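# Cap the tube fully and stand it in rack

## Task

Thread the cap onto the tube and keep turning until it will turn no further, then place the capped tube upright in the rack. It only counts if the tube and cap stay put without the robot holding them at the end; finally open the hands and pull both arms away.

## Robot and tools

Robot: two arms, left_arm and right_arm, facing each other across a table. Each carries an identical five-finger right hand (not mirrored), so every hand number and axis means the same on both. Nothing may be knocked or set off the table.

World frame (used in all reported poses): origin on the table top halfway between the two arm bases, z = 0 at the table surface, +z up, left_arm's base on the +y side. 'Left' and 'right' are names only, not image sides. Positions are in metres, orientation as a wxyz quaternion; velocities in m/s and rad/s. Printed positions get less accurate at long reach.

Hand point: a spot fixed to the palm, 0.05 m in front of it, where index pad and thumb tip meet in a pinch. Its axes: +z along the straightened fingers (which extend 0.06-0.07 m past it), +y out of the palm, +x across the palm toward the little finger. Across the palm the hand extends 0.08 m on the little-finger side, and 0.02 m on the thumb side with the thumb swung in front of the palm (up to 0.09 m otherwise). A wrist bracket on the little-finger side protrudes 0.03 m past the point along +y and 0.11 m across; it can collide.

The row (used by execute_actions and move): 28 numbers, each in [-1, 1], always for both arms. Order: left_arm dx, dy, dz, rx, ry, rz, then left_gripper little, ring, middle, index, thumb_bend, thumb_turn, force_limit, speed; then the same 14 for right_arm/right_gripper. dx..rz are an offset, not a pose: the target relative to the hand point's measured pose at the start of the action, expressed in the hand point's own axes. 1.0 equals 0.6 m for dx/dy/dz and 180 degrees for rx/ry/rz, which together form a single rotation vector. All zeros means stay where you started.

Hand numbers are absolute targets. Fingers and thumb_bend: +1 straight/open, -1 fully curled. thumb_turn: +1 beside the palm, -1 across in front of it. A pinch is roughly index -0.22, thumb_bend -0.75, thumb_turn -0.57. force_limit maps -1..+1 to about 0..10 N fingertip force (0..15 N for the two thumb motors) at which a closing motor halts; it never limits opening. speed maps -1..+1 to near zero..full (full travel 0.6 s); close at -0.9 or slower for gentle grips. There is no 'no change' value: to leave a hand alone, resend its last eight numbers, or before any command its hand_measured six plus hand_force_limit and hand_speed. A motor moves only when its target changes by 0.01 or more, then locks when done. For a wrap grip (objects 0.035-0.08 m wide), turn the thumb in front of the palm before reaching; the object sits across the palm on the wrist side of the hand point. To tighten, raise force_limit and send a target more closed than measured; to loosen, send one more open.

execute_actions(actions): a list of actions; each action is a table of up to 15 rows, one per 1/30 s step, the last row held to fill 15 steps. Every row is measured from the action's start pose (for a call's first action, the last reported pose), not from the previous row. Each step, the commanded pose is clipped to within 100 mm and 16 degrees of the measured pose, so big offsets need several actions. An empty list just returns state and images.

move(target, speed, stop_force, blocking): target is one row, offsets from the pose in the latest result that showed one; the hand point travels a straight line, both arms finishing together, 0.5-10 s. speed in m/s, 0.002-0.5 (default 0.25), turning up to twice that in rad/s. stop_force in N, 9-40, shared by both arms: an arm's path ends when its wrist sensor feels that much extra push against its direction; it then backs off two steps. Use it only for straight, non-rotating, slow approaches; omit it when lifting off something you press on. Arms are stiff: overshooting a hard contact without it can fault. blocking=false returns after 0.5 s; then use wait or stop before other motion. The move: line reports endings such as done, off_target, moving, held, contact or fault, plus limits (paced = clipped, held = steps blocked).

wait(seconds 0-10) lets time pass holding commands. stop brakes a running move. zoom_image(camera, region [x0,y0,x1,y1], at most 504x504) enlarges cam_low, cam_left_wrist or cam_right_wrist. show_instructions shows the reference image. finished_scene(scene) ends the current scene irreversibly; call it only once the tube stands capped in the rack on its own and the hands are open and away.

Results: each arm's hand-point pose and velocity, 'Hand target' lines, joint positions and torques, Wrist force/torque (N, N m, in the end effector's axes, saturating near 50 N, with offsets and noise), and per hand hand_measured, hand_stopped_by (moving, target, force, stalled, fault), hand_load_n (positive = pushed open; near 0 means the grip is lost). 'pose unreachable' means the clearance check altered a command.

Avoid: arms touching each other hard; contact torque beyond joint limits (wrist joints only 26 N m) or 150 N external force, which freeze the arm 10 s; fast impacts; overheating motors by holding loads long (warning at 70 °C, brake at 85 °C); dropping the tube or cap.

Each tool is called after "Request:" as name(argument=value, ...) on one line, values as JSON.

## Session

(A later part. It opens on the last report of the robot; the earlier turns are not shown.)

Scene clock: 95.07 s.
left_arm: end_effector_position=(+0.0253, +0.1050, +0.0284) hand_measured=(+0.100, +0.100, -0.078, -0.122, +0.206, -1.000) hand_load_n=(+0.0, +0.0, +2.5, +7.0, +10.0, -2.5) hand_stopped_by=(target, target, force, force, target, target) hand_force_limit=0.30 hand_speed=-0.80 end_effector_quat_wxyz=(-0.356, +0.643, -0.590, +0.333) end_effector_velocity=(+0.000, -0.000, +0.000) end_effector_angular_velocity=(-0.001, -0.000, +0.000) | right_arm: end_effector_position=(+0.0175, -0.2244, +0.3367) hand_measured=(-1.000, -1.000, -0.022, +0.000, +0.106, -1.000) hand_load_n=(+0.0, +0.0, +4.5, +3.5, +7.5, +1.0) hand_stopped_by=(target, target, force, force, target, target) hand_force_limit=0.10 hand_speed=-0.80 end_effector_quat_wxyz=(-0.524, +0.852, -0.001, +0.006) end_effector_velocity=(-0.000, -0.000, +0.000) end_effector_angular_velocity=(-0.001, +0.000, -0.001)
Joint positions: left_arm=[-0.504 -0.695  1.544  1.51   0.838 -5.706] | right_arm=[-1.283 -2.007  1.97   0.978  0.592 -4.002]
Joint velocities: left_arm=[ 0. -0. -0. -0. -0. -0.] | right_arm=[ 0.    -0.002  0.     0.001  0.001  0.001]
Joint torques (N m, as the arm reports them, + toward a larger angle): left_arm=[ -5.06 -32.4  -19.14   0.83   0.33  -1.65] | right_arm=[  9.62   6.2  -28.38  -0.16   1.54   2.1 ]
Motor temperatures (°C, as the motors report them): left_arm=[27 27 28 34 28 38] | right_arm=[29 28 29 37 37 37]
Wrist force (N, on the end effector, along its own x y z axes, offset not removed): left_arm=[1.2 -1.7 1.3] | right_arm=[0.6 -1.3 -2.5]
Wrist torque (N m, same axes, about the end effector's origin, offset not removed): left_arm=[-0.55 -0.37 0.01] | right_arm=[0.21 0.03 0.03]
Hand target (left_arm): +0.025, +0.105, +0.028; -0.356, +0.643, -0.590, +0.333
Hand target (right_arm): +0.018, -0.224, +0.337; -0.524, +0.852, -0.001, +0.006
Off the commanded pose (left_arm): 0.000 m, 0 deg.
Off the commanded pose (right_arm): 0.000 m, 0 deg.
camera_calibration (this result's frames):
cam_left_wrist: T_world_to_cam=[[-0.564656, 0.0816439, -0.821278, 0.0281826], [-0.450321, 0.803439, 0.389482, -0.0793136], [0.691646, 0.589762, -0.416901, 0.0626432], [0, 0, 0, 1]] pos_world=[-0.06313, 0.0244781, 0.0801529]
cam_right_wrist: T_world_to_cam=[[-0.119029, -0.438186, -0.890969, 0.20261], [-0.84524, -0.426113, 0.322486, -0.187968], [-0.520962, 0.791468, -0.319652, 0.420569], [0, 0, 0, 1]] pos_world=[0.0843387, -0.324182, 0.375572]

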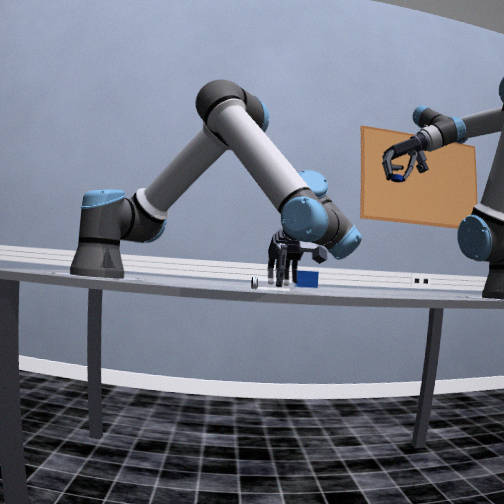

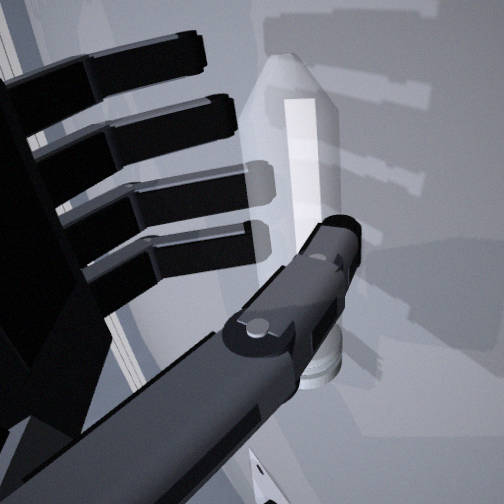

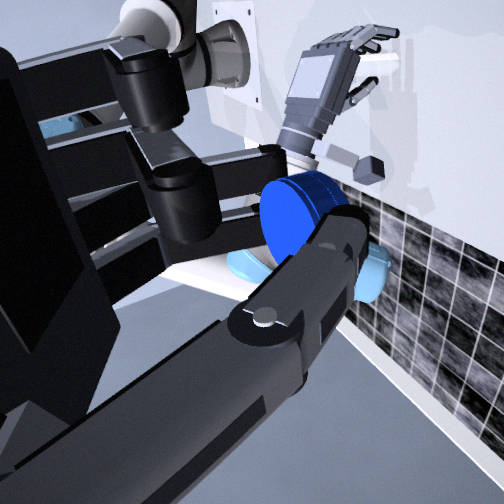

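Request:
move(target=[0.167,-0.277,-0.122,-0.004,0.447,0.274,0.1,0.1,-0.5,-0.5,0.2,-1,0.3,-0.8,0,0,0,0,0,0,-1,-1,-0.4,-0.4,0.1,-1,0.1,-0.8], speed=0.3)

Request:
move(target=[0,0,0,0,0,0.97,0.1,0.1,-0.5,-0.5,0.2,-1,0.3,-0.8,0,0,0,0,0,0,-1,-1,-0.4,-0.4,0.1,-1,0.1,-0.8], speed=0.5)

Request:
move(target=[0,0,0,-0.2,0,0,0.1,0.1,-0.5,-0.5,0.2,-1,0.3,-0.8,0,0,0,0,0,0,-1,-1,-0.4,-0.4,0.1,-1,0.1,-0.8], speed=0.4)

Request:
execute_actions(actions=[[[0,0,0,0,0,0,0.1,0.1,0.1,0.1,0.2,-1,0.3,-0.8,0,0,0,0,0,0,-1,-1,-0.4,-0.4,0.1,-1,0.1,-0.8]],[[0,0,0,0,0,0,0.1,0.1,0.1,0.1,0.2,-1,0.3,-0.8,0,0,0,0,0,0,-1,-1,-0.4,-0.4,0.1,-1,0.1,-0.8]]])

Request:
move(target=[0,0,0,0.2,0,0,0,0,0,0,-0.5,-1,-0.5,-0.4,0,0,0,0,0,0,-1,-1,-0.4,-0.4,0.1,-1,0.1,-0.8], speed=0.3)

Request:
execute_actions(actions=[[[0,0,0,0,0,0,0.28,0.28,0.28,0.28,-0.5,-1,-0.5,-0.8,0,0,0,0,0,0,-1,-1,-0.4,-0.4,0.1,-1,0.1,-0.8]],[[0,0,0,0,0,0,0.28,0.28,0.28,0.28,-0.5,-1,-0.5,-0.8,0,0,0,0,0,0,-1,-1,-0.4,-0.4,0.1,-1,0.1,-0.8]],[[0,0,0,0,0,0,0.28,0.28,0.28,0.28,-0.5,-1,-0.5,-0.8,0,0,0,0,0,0,-1,-1,-0.4,-0.4,0.1,-1,0.1,-0.8]]])

Request:
zoom_image(camera="cam_low", region=[255,160,355,260])

Scene clock: 99.03 s.
left_arm: end_effector_position=(+0.0571, +0.0076, +0.2102) hand_measured=(+0.100, +0.100, -0.078, -0.122, +0.206, -1.000) hand_load_n=(+0.0, +0.0, +3.0, +7.0, +10.0, -2.5) hand_stopped_by=(target, target, force, force, target, target) hand_force_limit=0.30 hand_speed=-0.80 end_effector_quat_wxyz=(+0.003, +0.004, -0.872, +0.489) end_effector_velocity=(-0.000, -0.000, -0.000) end_effector_angular_velocity=(+0.004, +0.002, -0.011) | right_arm: end_effector_position=(+0.0175, -0.2244, +0.3367) hand_measured=(-1.000, -1.000, -0.022, +0.000, +0.106, -1.000) hand_load_n=(+0.0, +0.0, +4.5, +3.5, +7.5, +1.0) hand_stopped_by=(target, target, force, force, target, target) hand_force_limit=0.10 hand_speed=-0.80 end_effector_quat_wxyz=(-0.524, +0.852, -0.001, +0.006) end_effector_velocity=(-0.000, +0.000, +0.000) end_effector_angular_velocity=(+0.001, +0.002, -0.000)
Joint positions: left_arm=[-0.267 -1.506  1.792  0.292  1.273 -3.342] | right_arm=[-1.283 -2.007  1.97   0.978  0.592 -4.002]
Joint velocities: left_arm=[ 0.007  0.002 -0.004  0.003  0.017  0.007] | right_arm=[-0.     0.    -0.    -0.    -0.001  0.001]
Joint torques (N m, as the arm reports them, + toward a larger angle): left_arm=[ 10.88 -10.51 -33.26   2.08   0.94   2.59] | right_arm=[  9.6    5.22 -27.53  -0.15   1.56   2.13]
Motor temperatures (°C, as the motors report them): left_arm=[27 27 28 34 28 38] | right_arm=[29 28 29 37 37 37]
Wrist force (N, on the end effector, along its own x y z axes, offset not removed): left_arm=[0.9 -1.1 1.8] | right_arm=[3.7 0.9 -0.8]
Wrist torque (N m, same axes, about the end effector's origin, offset not removed): left_arm=[-0.46 -0.38 0.07] | right_arm=[0.27 0.00 0.18]
Hand target (left_arm): +0.057, +0.008, +0.210; -0.004, -0.003, +0.872, -0.489
Hand target (right_arm): +0.018, -0.224, +0.337; -0.524, +0.852, -0.001, +0.006
Off the commanded pose (left_arm): 0.002 m, 0 deg.
Off the commanded pose (right_arm): 0.000 m, 0 deg.
move: done
camera_calibration (this result's frames):
cam_left_wrist: T_world_to_cam=[[0.124169, 0.554985, -0.822541, 0.16071], [0.836246, 0.387677, 0.387812, -0.127489], [0.534111, -0.736001, -0.415967, 0.19275], [0, 0, 0, 1]] pos_world=[-0.0162927, 0.102097, 0.26181]
cam_right_wrist: T_world_to_cam=[[-0.119029, -0.438186, -0.890969, 0.202609], [-0.84524, -0.426113, 0.322486, -0.187968], [-0.520962, 0.791468, -0.319653, 0.420569], [0, 0, 0, 1]] pos_world=[0.0843387, -0.324182, 0.375572]

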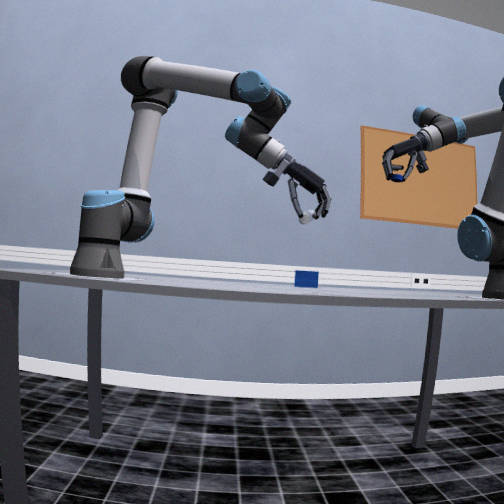

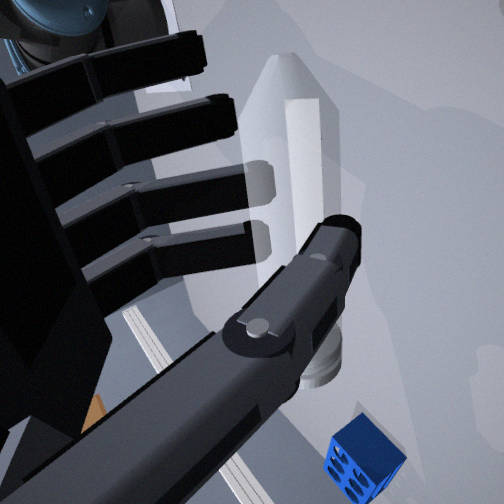

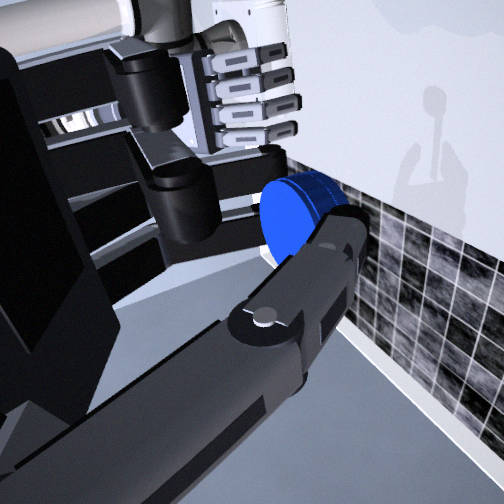

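Scene clock: 102.77 s.
left_arm: end_effector_position=(+0.0574, +0.0078, +0.2105) hand_measured=(+0.100, +0.100, -0.078, -0.122, +0.206, -1.000) hand_load_n=(+0.0, +0.0, +3.0, +7.0, +10.0, -2.5) hand_stopped_by=(target, target, force, force, target, target) hand_force_limit=0.30 hand_speed=-0.80 end_effector_quat_wxyz=(+0.488, +0.871, +0.045, -0.026) end_effector_velocity=(+0.000, -0.000, +0.001) end_effector_angular_velocity=(-0.001, -0.007, -0.010) | right_arm: end_effector_position=(+0.0175, -0.2244, +0.3367) hand_measured=(-1.000, -1.000, -0.022, +0.000, +0.106, -1.000) hand_load_n=(+0.0, +0.0, +4.5, +3.5, +7.5, +1.0) hand_stopped_by=(target, target, force, force, target, target) hand_force_limit=0.10 hand_speed=-0.80 end_effector_quat_wxyz=(-0.524, +0.852, -0.001, +0.006) end_effector_velocity=(-0.000, +0.000, +0.000) end_effector_angular_velocity=(+0.000, -0.000, +0.001)
Joint positions: left_arm=[-0.162 -1.545  2.128 -0.02   1.36  -0.237] | right_arm=[-1.283 -2.007  1.97   0.978  0.592 -4.002]
Joint velocities: left_arm=[ 0.007 -0.    -0.003  0.001  0.011  0.015] | right_arm=[ 0.001  0.    -0.     0.001 -0.    -0.001]
Joint torques (N m, as the arm reports them, + toward a larger angle): left_arm=[  9.95  -5.39 -28.9    1.8    1.59   2.57] | right_arm=[ 10.22   4.86 -27.85  -0.14   1.67   2.05]
Motor temperatures (°C, as the motors report them): left_arm=[27 27 28 34 28 38] | right_arm=[29 28 29 37 37 37]
Wrist force (N, on the end effector, along its own x y z axes, offset not removed): left_arm=[0.9 -1.1 1.1] | right_arm=[-0.4 -5.0 -1.1]
Wrist torque (N m, same axes, about the end effector's origin, offset not removed): left_arm=[-0.46 -0.33 -0.02] | right_arm=[-0.59 0.25 -0.17]
Hand target (left_arm): +0.057, +0.008, +0.210; +0.488, +0.871, +0.045, -0.026
Hand target (right_arm): +0.018, -0.224, +0.337; -0.524, +0.852, -0.001, +0.006
Off the commanded pose (left_arm): 0.000 m, 0 deg.
Off the commanded pose (right_arm): 0.000 m, 0 deg.
move: done
camera_calibration (this result's frames):
cam_left_wrist: T_world_to_cam=[[-0.0292993, -0.48352, 0.874843, -0.179552], [-0.843158, 0.482033, 0.238178, -0.000703054], [-0.536867, -0.730652, -0.421807, 0.255534], [0, 0, 0, 1]] pos_world=[0.131334, 0.100228, 0.265033]
cam_right_wrist: T_world_to_cam=[[-0.119029, -0.438186, -0.890969, 0.20261], [-0.84524, -0.426113, 0.322486, -0.187968], [-0.520962, 0.791468, -0.319653, 0.420569], [0, 0, 0, 1]] pos_world=[0.0843387, -0.324182, 0.375572]

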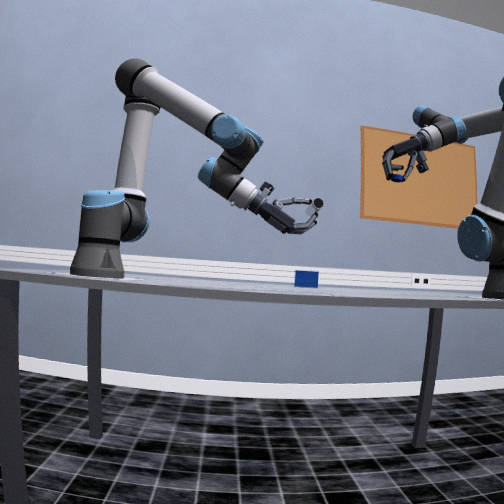

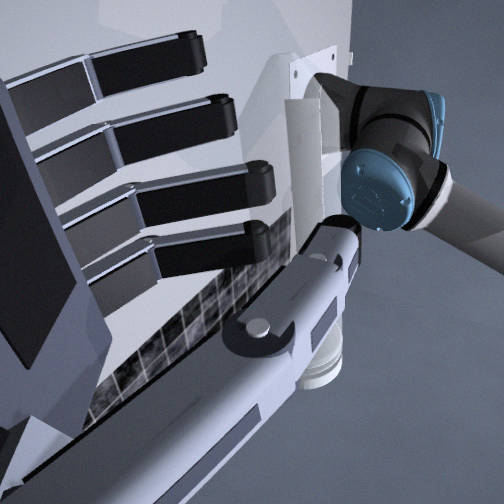

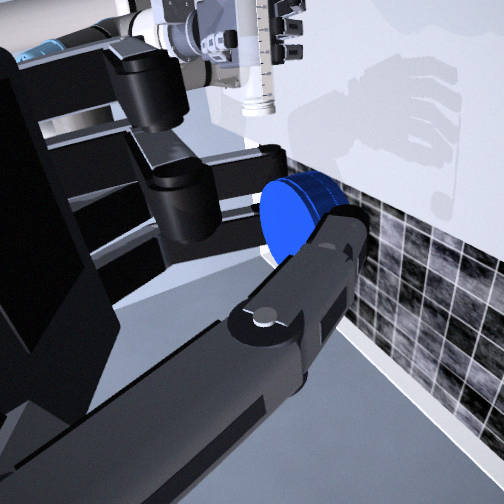

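Scene clock: 104.27 s.
left_arm: end_effector_position=(+0.0575, +0.0081, +0.2105) hand_measured=(+0.100, +0.100, -0.078, -0.122, +0.206, -1.000) hand_load_n=(+0.0, +0.0, +3.0, +7.0, +10.0, -2.5) hand_stopped_by=(target, target, force, force, target, target) hand_force_limit=0.30 hand_speed=-0.80 end_effector_quat_wxyz=(+0.733, +0.678, +0.051, -0.011) end_effector_velocity=(+0.000, -0.001, +0.000) end_effector_angular_velocity=(-0.016, -0.000, +0.000) | right_arm: end_effector_position=(+0.0175, -0.2244, +0.3367) hand_measured=(-1.000, -1.000, -0.022, +0.000, +0.106, -1.000) hand_load_n=(+0.0, +0.0, +4.5, +3.5, +7.5, +1.0) hand_stopped_by=(target, target, force, force, target, target) hand_force_limit=0.10 hand_speed=-0.80 end_effector_quat_wxyz=(-0.524, +0.852, -0.001, +0.006) end_effector_velocity=(-0.000, +0.000, +0.000) end_effector_angular_velocity=(+0.000, -0.000, +0.001)
Joint positions: left_arm=[-0.21  -1.347  2.44  -1.173  1.216 -0.062] | right_arm=[-1.283 -2.007  1.97   0.978  0.592 -4.002]
Joint velocities: left_arm=[ 0.003  0.013  0.001 -0.03   0.003  0.005] | right_arm=[ 0. -0.  0. -0. -0. -0.]
Joint torques (N m, as the arm reports them, + toward a larger angle): left_arm=[ 11.49 -10.05  -1.54  -3.93   1.4    2.4 ] | right_arm=[  9.59   5.23 -28.2   -0.14   1.68   2.05]
Motor temperatures (°C, as the motors report them): left_arm=[27 27 28 34 28 38] | right_arm=[29 28 29 37 37 37]
Wrist force (N, on the end effector, along its own x y z axes, offset not removed): left_arm=[1.3 -0.4 1.1] | right_arm=[0.1 -2.6 -2.0]
Wrist torque (N m, same axes, about the end effector's origin, offset not removed): left_arm=[-0.34 -0.36 -0.03] | right_arm=[-0.18 0.00 0.03]
Hand target (left_arm): +0.057, +0.008, +0.210; +0.734, +0.678, +0.051, -0.011
Hand target (right_arm): +0.018, -0.224, +0.337; -0.524, +0.852, -0.001, +0.006
Off the commanded pose (left_arm): 0.000 m, 0 deg.
Off the commanded pose (right_arm): 0.000 m, 0 deg.
move: done
camera_calibration (this result's frames):
cam_left_wrist: T_world_to_cam=[[-0.0513908, 0.11604, 0.991914, -0.207632], [-0.872953, 0.477222, -0.101056, 0.0723281], [-0.485089, -0.871088, 0.0767725, 0.149019], [0, 0, 0, 1]] pos_world=[0.124756, 0.119386, 0.201822]
cam_right_wrist: T_world_to_cam=[[-0.119029, -0.438186, -0.890969, 0.202609], [-0.84524, -0.426113, 0.322486, -0.187968], [-0.520962, 0.791468, -0.319653, 0.420569], [0, 0, 0, 1]] pos_world=[0.0843387, -0.324182, 0.375572]

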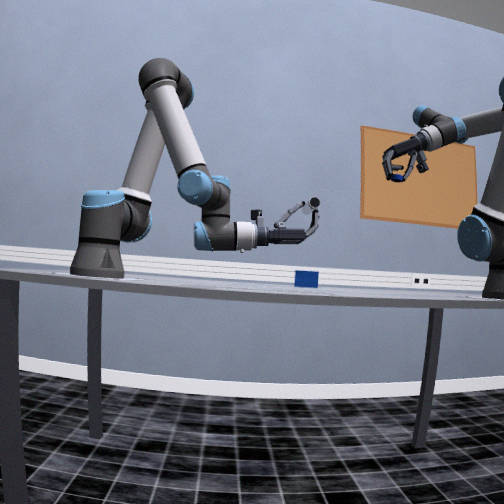

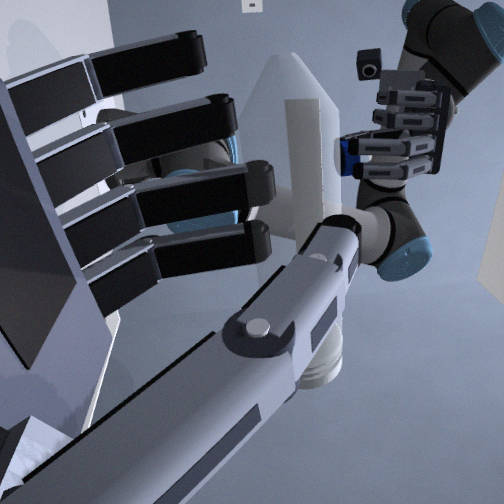

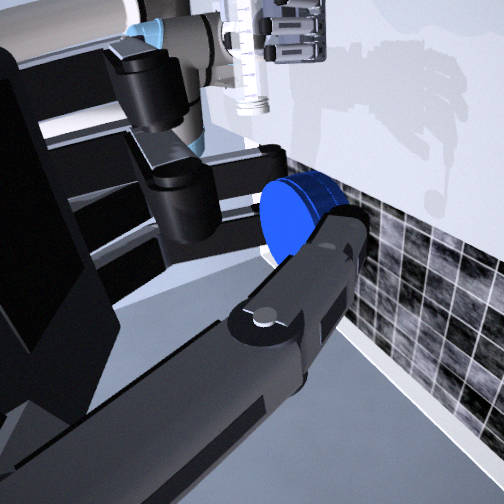

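Scene clock: 105.27 s.
left_arm: end_effector_position=(+0.0575, +0.0081, +0.2105) hand_measured=(+0.100, +0.100, +0.100, +0.100, +0.200, -1.000) hand_load_n=(+0.0, +0.0, +0.0, +0.0, +0.0, +0.0) hand_stopped_by=(target, target, target, target, target, target) hand_force_limit=0.30 hand_speed=-0.80 end_effector_quat_wxyz=(+0.733, +0.678, +0.051, -0.011) end_effector_velocity=(+0.000, -0.000, -0.001) end_effector_angular_velocity=(+0.001, -0.001, +0.001) | right_arm: end_effector_position=(+0.0175, -0.2244, +0.3367) hand_measured=(-1.000, -1.000, -0.022, +0.000, +0.106, -1.000) hand_load_n=(+0.0, +0.0, +4.5, +3.5, +7.5, +1.0) hand_stopped_by=(target, target, force, force, target, target) hand_force_limit=0.10 hand_speed=-0.80 end_effector_quat_wxyz=(-0.524, +0.852, -0.001, +0.006) end_effector_velocity=(+0.000, +0.000, +0.000) end_effector_angular_velocity=(+0.001, -0.002, +0.001)
Joint positions: left_arm=[-0.21  -1.347  2.44  -1.173  1.216 -0.062] | right_arm=[-1.283 -2.007  1.97   0.978  0.592 -4.002]
Joint velocities: left_arm=[ 0.     0.001 -0.    -0.    -0.     0.   ] | right_arm=[-0.     0.     0.    -0.    -0.001 -0.002]
Joint torques (N m, as the arm reports them, + toward a larger angle): left_arm=[  3.15 -30.25  -3.66  -0.69  -1.24  -2.02] | right_arm=[  9.74   4.88 -28.48  -0.24   1.65   1.87]
Motor temperatures (°C, as the motors report them): left_arm=[27 27 28 34 28 38] | right_arm=[29 28 29 37 37 37]
Wrist force (N, on the end effector, along its own x y z axes, offset not removed): left_arm=[0.6 -0.4 0.5] | right_arm=[0.7 0.4 1.5]
Wrist torque (N m, same axes, about the end effector's origin, offset not removed): left_arm=[-0.32 -0.27 -0.01] | right_arm=[-0.01 -0.30 0.16]
Hand target (left_arm): +0.057, +0.008, +0.210; +0.733, +0.678, +0.051, -0.011
Hand target (right_arm): +0.018, -0.224, +0.337; -0.524, +0.852, -0.001, +0.006
Off the commanded pose (left_arm): 0.000 m, 0 deg.
Off the commanded pose (right_arm): 0.000 m, 0 deg.
camera_calibration (this result's frames):
cam_left_wrist: T_world_to_cam=[[-0.0516159, 0.115978, 0.99191, -0.207584], [-0.872924, 0.47724, -0.101225, 0.0723611], [-0.485119, -0.871086, 0.0766069, 0.149071], [0, 0, 0, 1]] pos_world=[0.124768, 0.119395, 0.201809]
cam_right_wrist: T_world_to_cam=[[-0.119029, -0.438186, -0.890969, 0.202609], [-0.84524, -0.426113, 0.322486, -0.187968], [-0.520962, 0.791468, -0.319653, 0.420569], [0, 0, 0, 1]] pos_world=[0.0843387, -0.324182, 0.375572]

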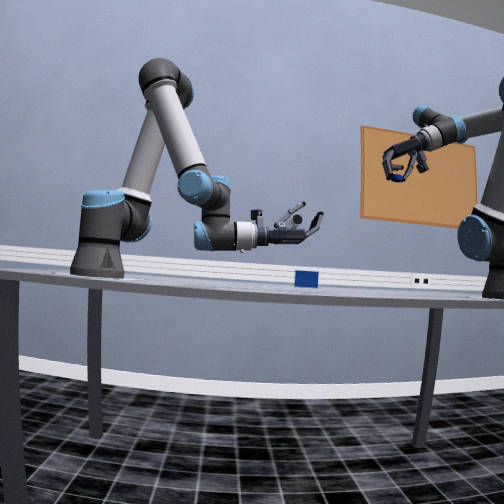

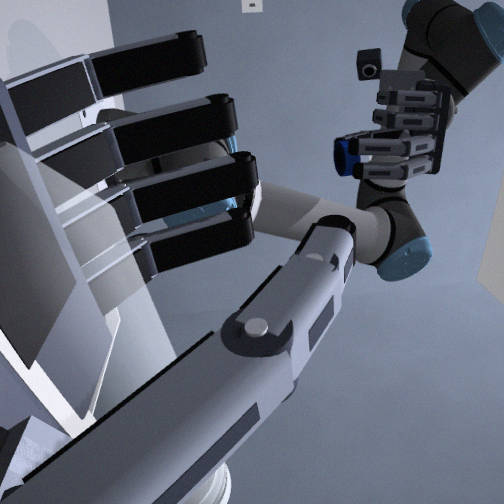

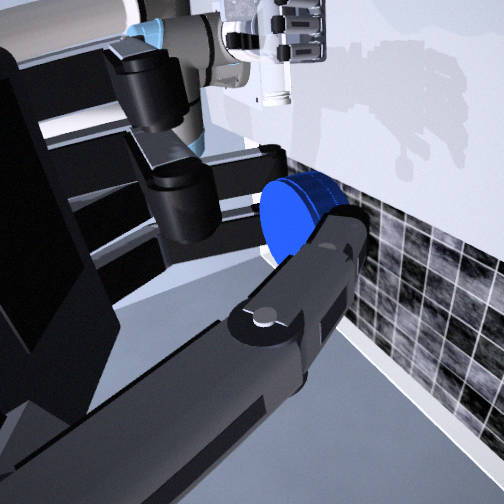

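Scene clock: 106.93 s.
left_arm: end_effector_position=(+0.0575, +0.0079, +0.2105) hand_measured=(+0.000, +0.000, +0.000, +0.000, -0.500, -1.000) hand_load_n=(+0.0, +0.0, +0.0, +0.0, +0.0, +0.0) hand_stopped_by=(target, target, target, target, target, target) hand_force_limit=-0.50 hand_speed=-0.40 end_effector_quat_wxyz=(+0.488, +0.871, +0.046, -0.026) end_effector_velocity=(-0.000, -0.000, -0.000) end_effector_angular_velocity=(+0.012, -0.001, -0.002) | right_arm: end_effector_position=(+0.0175, -0.2244, +0.3367) hand_measured=(-1.000, -1.000, -0.022, +0.000, +0.106, -1.000) hand_load_n=(+0.0, +0.0, +4.5, +3.5, +7.5, +1.0) hand_stopped_by=(target, target, force, force, target, target) hand_force_limit=0.10 hand_speed=-0.80 end_effector_quat_wxyz=(-0.524, +0.852, -0.001, +0.006) end_effector_velocity=(-0.000, +0.000, +0.000) end_effector_angular_velocity=(+0.000, -0.000, +0.000)
Joint positions: left_arm=[-0.163 -1.546  2.128 -0.019  1.36  -0.237] | right_arm=[-1.283 -2.007  1.97   0.978  0.592 -4.002]
Joint velocities: left_arm=[ 0.002  0.003 -0.009  0.018  0.005  0.   ] | right_arm=[ 0. -0.  0. -0. -0.  0.]
Joint torques (N m, as the arm reports them, + toward a larger angle): left_arm=[ 10.9   -4.49 -27.17   2.13   1.74  -2.62] | right_arm=[  9.35   5.78 -28.25  -0.21   1.66   1.84]
Motor temperatures (°C, as the motors report them): left_arm=[27 27 28 34 28 38] | right_arm=[29 28 29 37 37 37]
Wrist force (N, on the end effector, along its own x y z axes, offset not removed): left_arm=[1.3 -1.3 2.2] | right_arm=[0.6 0.6 -0.6]
Wrist torque (N m, same axes, about the end effector's origin, offset not removed): left_arm=[-0.50 -0.47 -0.04] | right_arm=[0.17 0.22 0.01]
Hand target (left_arm): +0.057, +0.008, +0.210; +0.488, +0.872, +0.045, -0.026
Hand target (right_arm): +0.018, -0.224, +0.337; -0.524, +0.852, -0.001, +0.006
Off the commanded pose (left_arm): 0.000 m, 0 deg.
Off the commanded pose (right_arm): 0.000 m, 0 deg.
move: done
camera_calibration (this result's frames):
cam_left_wrist: T_world_to_cam=[[-0.0293232, -0.483848, 0.87466, -0.179459], [-0.843286, 0.481778, 0.23824, -0.000768492], [-0.536664, -0.730603, -0.42215, 0.255738], [0, 0, 0, 1]] pos_world=[0.131335, 0.100382, 0.265108]
cam_right_wrist: T_world_to_cam=[[-0.119029, -0.438186, -0.890969, 0.202609], [-0.84524, -0.426112, 0.322486, -0.187968], [-0.520962, 0.791468, -0.319653, 0.420569], [0, 0, 0, 1]] pos_world=[0.0843387, -0.324182, 0.375572]

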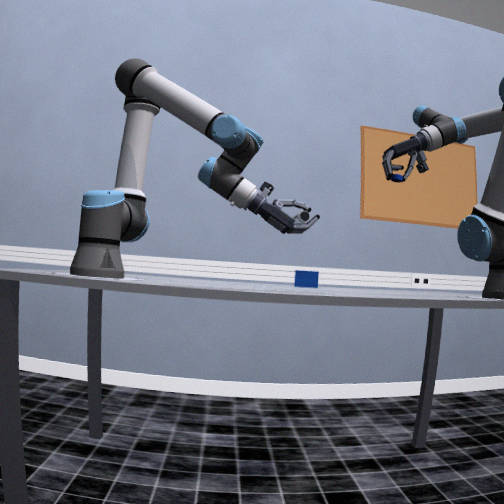

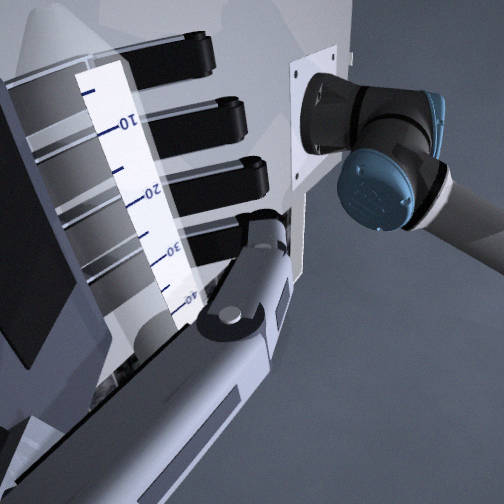

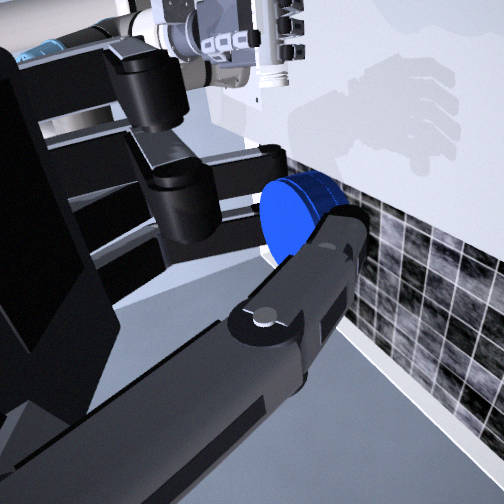

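Scene clock: 108.43 s.
left_arm: end_effector_position=(+0.0575, +0.0079, +0.2105) hand_measured=(+0.280, +0.280, +0.280, +0.280, -0.500, -1.000) hand_load_n=(+0.0, +0.0, +0.0, +0.0, +0.0, +0.0) hand_stopped_by=(target, target, target, target, target, target) hand_force_limit=-0.50 hand_speed=-0.80 end_effector_quat_wxyz=(+0.488, +0.871, +0.046, -0.026) end_effector_velocity=(-0.001, -0.000, -0.000) end_effector_angular_velocity=(+0.000, -0.000, -0.001) | right_arm: end_effector_position=(+0.0175, -0.2244, +0.3367) hand_measured=(-1.000, -1.000, -0.022, +0.000, +0.106, -1.000) hand_load_n=(+0.0, +0.0, +4.5, +3.5, +7.5, +1.0) hand_stopped_by=(target, target, force, force, target, target) hand_force_limit=0.10 hand_speed=-0.80 end_effector_quat_wxyz=(-0.524, +0.852, -0.001, +0.006) end_effector_velocity=(+0.000, -0.000, -0.000) end_effector_angular_velocity=(-0.001, -0.002, +0.000)
Joint positions: left_arm=[-0.163 -1.546  2.128 -0.019  1.36  -0.237] | right_arm=[-1.283 -2.007  1.97   0.978  0.592 -4.002]
Joint velocities: left_arm=[-0.001  0.     0.    -0.    -0.     0.   ] | right_arm=[-0.     0.    -0.    -0.     0.001 -0.002]
Joint torques (N m, as the arm reports them, + toward a larger angle): left_arm=[  3.14 -22.79 -11.27  -1.54  -1.04  -2.31] | right_arm=[  9.76   5.41 -27.8   -0.13   1.77   2.05]
Motor temperatures (°C, as the motors report them): left_arm=[27 27 28 34 28 38] | right_arm=[29 28 29 37 37 37]
Wrist force (N, on the end effector, along its own x y z axes, offset not removed): left_arm=[1.9 -0.2 1.3] | right_arm=[-1.0 -2.2 1.2]
Wrist torque (N m, same axes, about the end effector's origin, offset not removed): left_arm=[-0.37 -0.46 0.03] | right_arm=[-0.25 0.22 -0.05]
Hand target (left_arm): +0.058, +0.008, +0.210; +0.488, +0.871, +0.046, -0.026
Hand target (right_arm): +0.018, -0.224, +0.337; -0.524, +0.852, -0.001, +0.006
Off the commanded pose (left_arm): 0.000 m, 0 deg.
Off the commanded pose (right_arm): 0.000 m, 0 deg.
camera_calibration (this result's frames):
cam_left_wrist: T_world_to_cam=[[-0.0292918, -0.483941, 0.87461, -0.179409], [-0.843315, 0.481701, 0.238292, -0.000726565], [-0.53662, -0.730592, -0.422225, 0.255739], [0, 0, 0, 1]] pos_world=[0.131367, 0.100367, 0.265066]
cam_right_wrist: T_world_to_cam=[[-0.119029, -0.438186, -0.890969, 0.202609], [-0.84524, -0.426113, 0.322486, -0.187968], [-0.520962, 0.791468, -0.319653, 0.420569], [0, 0, 0, 1]] pos_world=[0.0843387, -0.324182, 0.375572]

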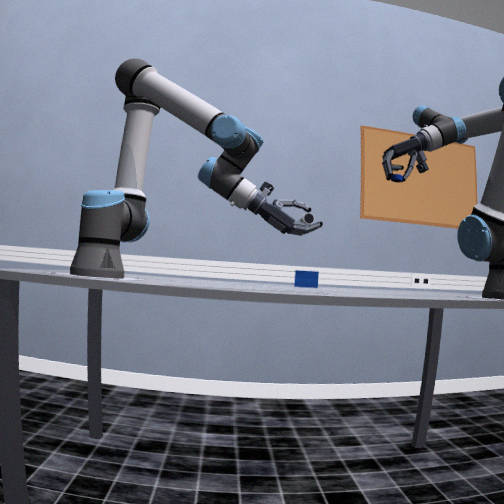

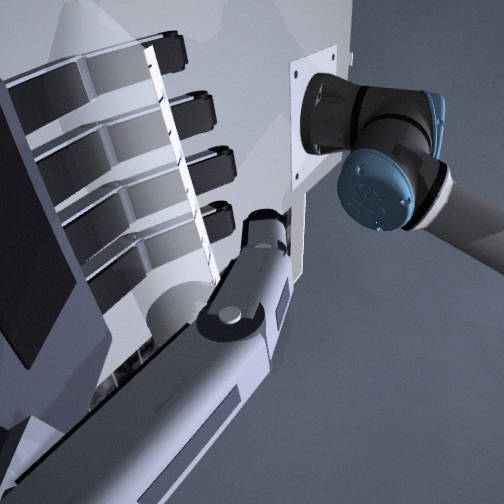

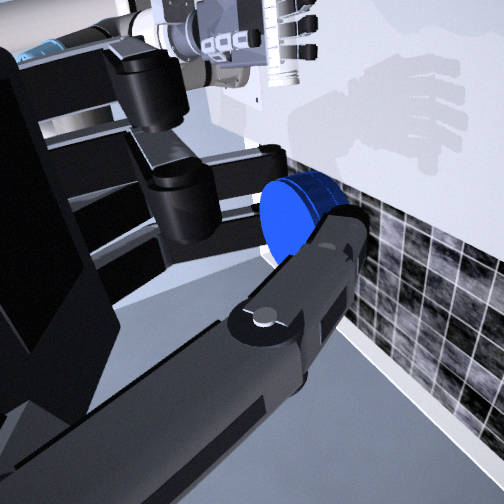

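Region (255, 160, 355, 260) of cam_low's 504x504 image, scaled by 5.040, with more detail than that image has.

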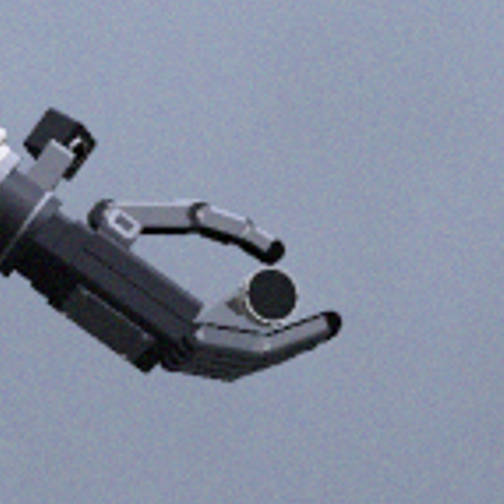

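Request:
move(target=[0,0,0,0,0,0.033,1,0.28,0.28,0.28,-0.9,-1,-0.8,-0.3,0.246,0,0.2,0,0,0,-1,-1,-0.4,-0.4,0.1,-1,0.1,-0.8], speed=0.25)

Request:
move(target=[0,0,0,0,0,0,1,0.28,0.28,0.28,-0.9,-1,-0.8,-0.3,-0.005,0.038,0.249,0,0,0,-1,-1,-0.4,-0.4,0.1,-1,0.1,-0.8], speed=0.15)

Request:
move(target=[0,0,0,0,0,0,1,0.28,0.28,0.28,-0.9,-1,-0.8,-0.3,-0.035,0,0,0,0,0,-1,-1,-0.4,-0.4,0.1,-1,0.1,-0.8], speed=0.03)

Scene clock: 110.47 s.
left_arm: end_effector_position=(+0.0575, +0.0079, +0.2105) hand_measured=(+1.000, +0.280, +0.280, +0.280, -0.900, -1.000) hand_load_n=(+0.0, +0.0, +0.0, +0.0, +0.0, +0.0) hand_stopped_by=(target, target, target, target, target, target) hand_force_limit=-0.80 hand_speed=-0.30 end_effector_quat_wxyz=(+0.489, +0.872, +0.000, -0.001) end_effector_velocity=(+0.000, +0.000, -0.001) end_effector_angular_velocity=(+0.001, -0.001, -0.001) | right_arm: end_effector_position=(+0.1663, -0.1187, +0.2837) hand_measured=(-1.000, -1.000, -0.022, +0.000, +0.106, -1.000) hand_load_n=(+0.0, +0.0, +4.5, +3.5, +7.5, +1.0) hand_stopped_by=(target, target, force, force, target, target) hand_force_limit=0.10 hand_speed=-0.80 end_effector_quat_wxyz=(-0.524, +0.852, -0.001, +0.006) end_effector_velocity=(+0.001, +0.002, -0.000) end_effector_angular_velocity=(-0.000, -0.002, -0.001)
Joint positions: left_arm=[-0.14  -1.543  2.117 -0.013  1.379 -0.121] | right_arm=[-1.14  -1.535  1.706  0.622  0.685 -3.819]
Joint velocities: left_arm=[ 0.     0.001  0.    -0.     0.     0.001] | right_arm=[ 0.003  0.004 -0.005 -0.002  0.003  0.002]
Joint torques (N m, as the arm reports them, + toward a larger angle): left_arm=[ 12.8   -6.35 -28.97   1.74   1.13   2.54] | right_arm=[  9.77 -11.92 -32.38  -0.59   1.96   2.44]
Motor temperatures (°C, as the motors report them): left_arm=[27 27 28 34 28 38] | right_arm=[29 28 29 37 37 37]
Wrist force (N, on the end effector, along its own x y z axes, offset not removed): left_arm=[1.5 -1.1 0.7] | right_arm=[-0.2 2.4 1.5]
Wrist torque (N m, same axes, about the end effector's origin, offset not removed): left_arm=[-0.39 -0.48 0.02] | right_arm=[0.50 0.08 -0.01]
Hand target (left_arm): +0.058, +0.008, +0.211; +0.489, +0.872, +0.000, -0.001
Hand target (right_arm): +0.166, -0.119, +0.284; -0.524, +0.852, -0.001, +0.006
Off the commanded pose (left_arm): 0.000 m, 0 deg.
Off the commanded pose (right_arm): 0.000 m, 0 deg.
move: done
camera_calibration (this result's frames):
cam_left_wrist: T_world_to_cam=[[-0.132505, -0.479458, 0.867504, -0.17204], [-0.833805, 0.527141, 0.163986, 0.0140133], [-0.535921, -0.7016, -0.469624, 0.265459], [0, 0, 0, 1]] pos_world=[0.131153, 0.0963733, 0.271613]
cam_right_wrist: T_world_to_cam=[[-0.119059, -0.437981, -0.891066, 0.219485], [-0.845203, -0.426227, 0.322432, -0.0000931362], [-0.521016, 0.791519, -0.319437, 0.397393], [0, 0, 0, 1]] pos_world=[0.233101, -0.218453, 0.322547]

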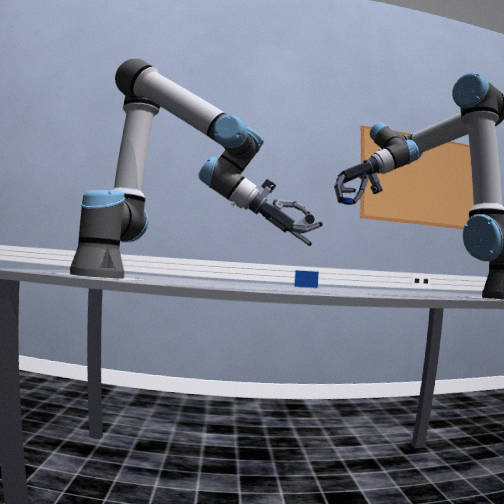

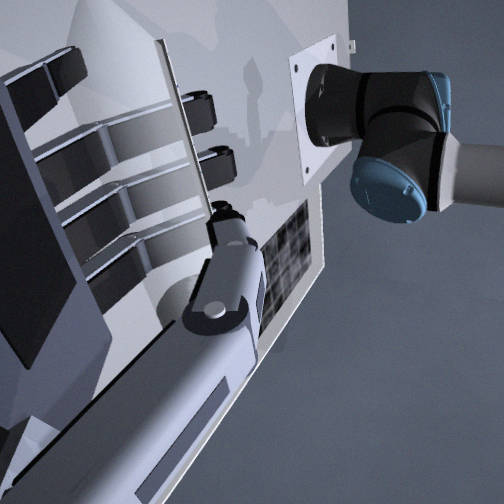

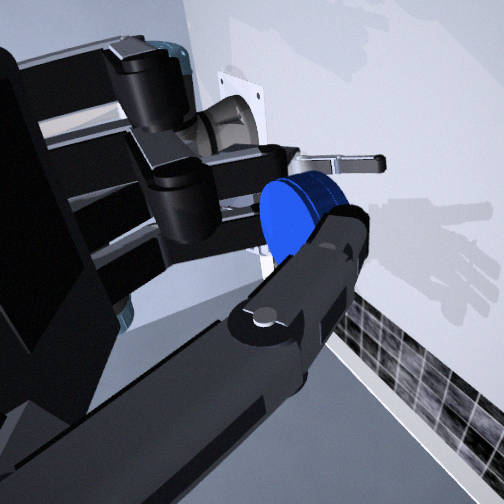

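Scene clock: 112.07 s.
left_arm: end_effector_position=(+0.0575, +0.0079, +0.2105) hand_measured=(+1.000, +0.280, +0.280, +0.280, -0.900, -1.000) hand_load_n=(+0.0, +0.0, +0.0, +0.0, +0.0, +0.0) hand_stopped_by=(target, target, target, target, target, target) hand_force_limit=-0.80 hand_speed=-0.30 end_effector_quat_wxyz=(+0.489, +0.872, +0.000, -0.001) end_effector_velocity=(-0.000, +0.000, +0.000) end_effector_angular_velocity=(+0.000, -0.001, -0.001) | right_arm: end_effector_position=(+0.1649, +0.0043, +0.1960) hand_measured=(-1.000, -1.000, -0.022, +0.000, +0.106, -1.000) hand_load_n=(+0.0, +0.0, +4.5, +3.5, +7.5, +1.0) hand_stopped_by=(target, target, force, force, target, target) hand_force_limit=0.10 hand_speed=-0.80 end_effector_quat_wxyz=(-0.524, +0.852, -0.001, +0.006) end_effector_velocity=(+0.000, +0.002, -0.000) end_effector_angular_velocity=(+0.001, -0.002, +0.000)
Joint positions: left_arm=[-0.14  -1.543  2.117 -0.013  1.379 -0.121] | right_arm=[-0.88  -1.273  1.598  0.298  0.883 -3.58 ]
Joint velocities: left_arm=[-0.    -0.     0.     0.     0.     0.001] | right_arm=[ 0.002  0.003 -0.003 -0.003  0.002  0.001]
Joint torques (N m, as the arm reports them, + toward a larger angle): left_arm=[  8.88  -7.66 -27.04   1.57   0.72   0.6 ] | right_arm=[  9.71 -23.33 -32.4   -1.2    2.02   2.26]
Motor temperatures (°C, as the motors report them): left_arm=[27 27 28 34 28 38] | right_arm=[29 28 29 37 37 37]
Wrist force (N, on the end effector, along its own x y z axes, offset not removed): left_arm=[2.1 -1.7 1.5] | right_arm=[-2.1 0.3 1.4]
Wrist torque (N m, same axes, about the end effector's origin, offset not removed): left_arm=[-0.57 -0.57 0.04] | right_arm=[0.04 0.57 -0.12]
Hand target (left_arm): +0.058, +0.008, +0.211; +0.489, +0.872, +0.000, -0.001
Hand target (right_arm): +0.165, +0.004, +0.196; -0.524, +0.852, -0.001, +0.006
Off the commanded pose (left_arm): 0.000 m, 0 deg.
Off the commanded pose (right_arm): 0.000 m, 0 deg.
move: done
camera_calibration (this result's frames):
cam_left_wrist: T_world_to_cam=[[-0.132529, -0.479456, 0.867501, -0.172038], [-0.833801, 0.527152, 0.16397, 0.0140165], [-0.535921, -0.701593, -0.469634, 0.265461], [0, 0, 0, 1]] pos_world=[0.131154, 0.0963721, 0.271615]
cam_right_wrist: T_world_to_cam=[[-0.119227, -0.437736, -0.891163, 0.195107], [-0.845115, -0.426357, 0.322492, 0.0793734], [-0.52112, 0.791585, -0.319104, 0.271305], [0, 0, 0, 1]] pos_world=[0.231724, -0.0955137, 0.23485]

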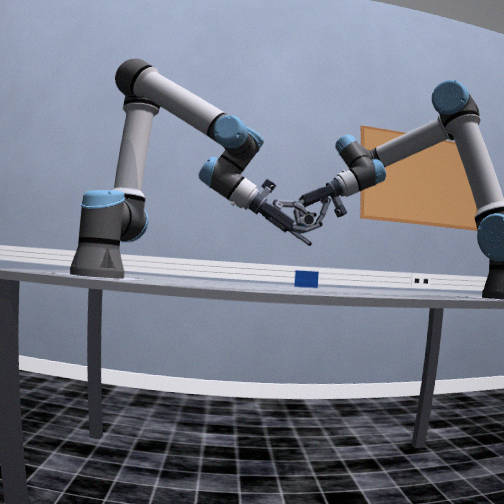

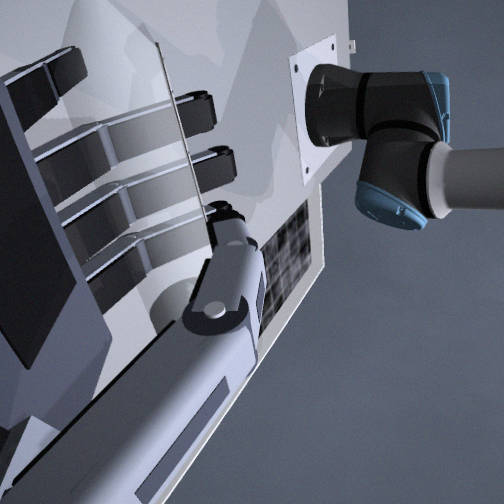

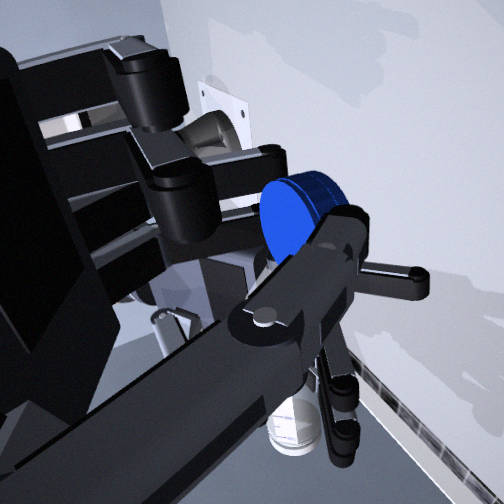

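Scene clock: 113.13 s.
left_arm: end_effector_position=(+0.0575, +0.0079, +0.2105) hand_measured=(+1.000, +0.280, +0.280, +0.280, -0.900, -1.000) hand_load_n=(+0.0, +0.0, +0.0, +0.0, +0.0, +0.0) hand_stopped_by=(target, target, target, target, target, target) hand_force_limit=-0.80 hand_speed=-0.30 end_effector_quat_wxyz=(+0.489, +0.872, +0.000, -0.001) end_effector_velocity=(-0.000, -0.000, -0.001) end_effector_angular_velocity=(+0.001, +0.000, -0.001) | right_arm: end_effector_position=(+0.1441, +0.0044, +0.1959) hand_measured=(-1.000, -1.000, -0.022, +0.000, +0.106, -1.000) hand_load_n=(+0.0, +0.0, +4.5, +3.5, +7.5, +1.0) hand_stopped_by=(target, target, force, force, target, target) hand_force_limit=0.10 hand_speed=-0.80 end_effector_quat_wxyz=(-0.524, +0.852, -0.001, +0.006) end_effector_velocity=(-0.002, -0.000, -0.000) end_effector_angular_velocity=(-0.000, +0.001, -0.000)
Joint positions: left_arm=[-0.14  -1.543  2.117 -0.013  1.379 -0.121] | right_arm=[-0.846 -1.299  1.63   0.276  0.911 -3.555]
Joint velocities: left_arm=[-0.001  0.001  0.    -0.     0.    -0.001] | right_arm=[ 0.003 -0.002  0.003 -0.002  0.003  0.003]
Joint torques (N m, as the arm reports them, + toward a larger angle): left_arm=[  9.31  -7.61 -27.12   1.37   0.76   0.35] | right_arm=[ 10.51 -37.66  -6.86  -1.32   2.07   2.37]
Motor temperatures (°C, as the motors report them): left_arm=[27 27 28 34 28 38] | right_arm=[29 28 29 37 37 37]
Wrist force (N, on the end effector, along its own x y z axes, offset not removed): left_arm=[0.6 -0.3 1.3] | right_arm=[1.9 -5.8 -3.7]
Wrist torque (N m, same axes, about the end effector's origin, offset not removed): left_arm=[-0.28 -0.32 -0.06] | right_arm=[-0.45 -0.09 -0.01]
Hand target (left_arm): +0.058, +0.008, +0.211; +0.489, +0.872, +0.000, -0.001
Hand target (right_arm): +0.144, +0.004, +0.196; -0.524, +0.852, -0.001, +0.006
Off the commanded pose (left_arm): 0.000 m, 0 deg.
Off the commanded pose (right_arm): 0.000 m, 0 deg.
move: done
camera_calibration (this result's frames):
cam_left_wrist: T_world_to_cam=[[-0.132529, -0.479456, 0.867501, -0.172038], [-0.833801, 0.527152, 0.16397, 0.0140166], [-0.535921, -0.701593, -0.469634, 0.265461], [0, 0, 0, 1]] pos_world=[0.131154, 0.0963721, 0.271615]
cam_right_wrist: T_world_to_cam=[[-0.119254, -0.437726, -0.891165, 0.192573], [-0.845089, -0.426386, 0.322522, 0.0618906], [-0.521156, 0.791575, -0.319069, 0.260263], [0, 0, 0, 1]] pos_world=[0.210906, -0.0953343, 0.234695]

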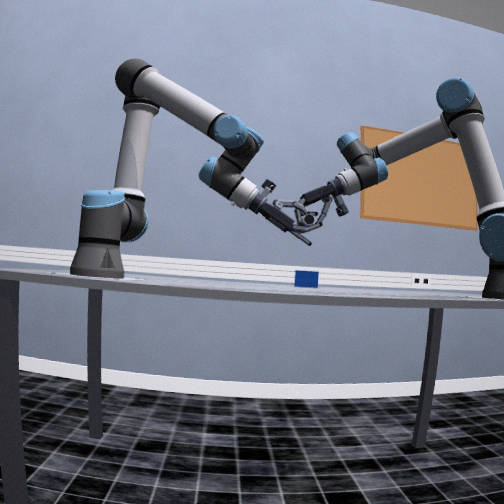

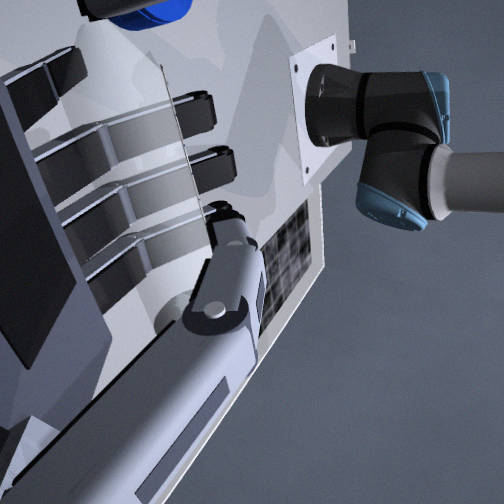

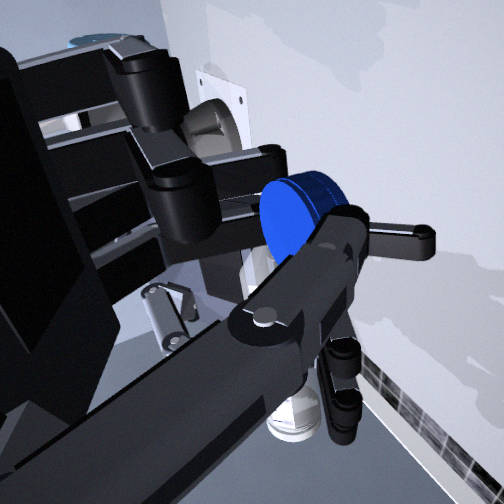

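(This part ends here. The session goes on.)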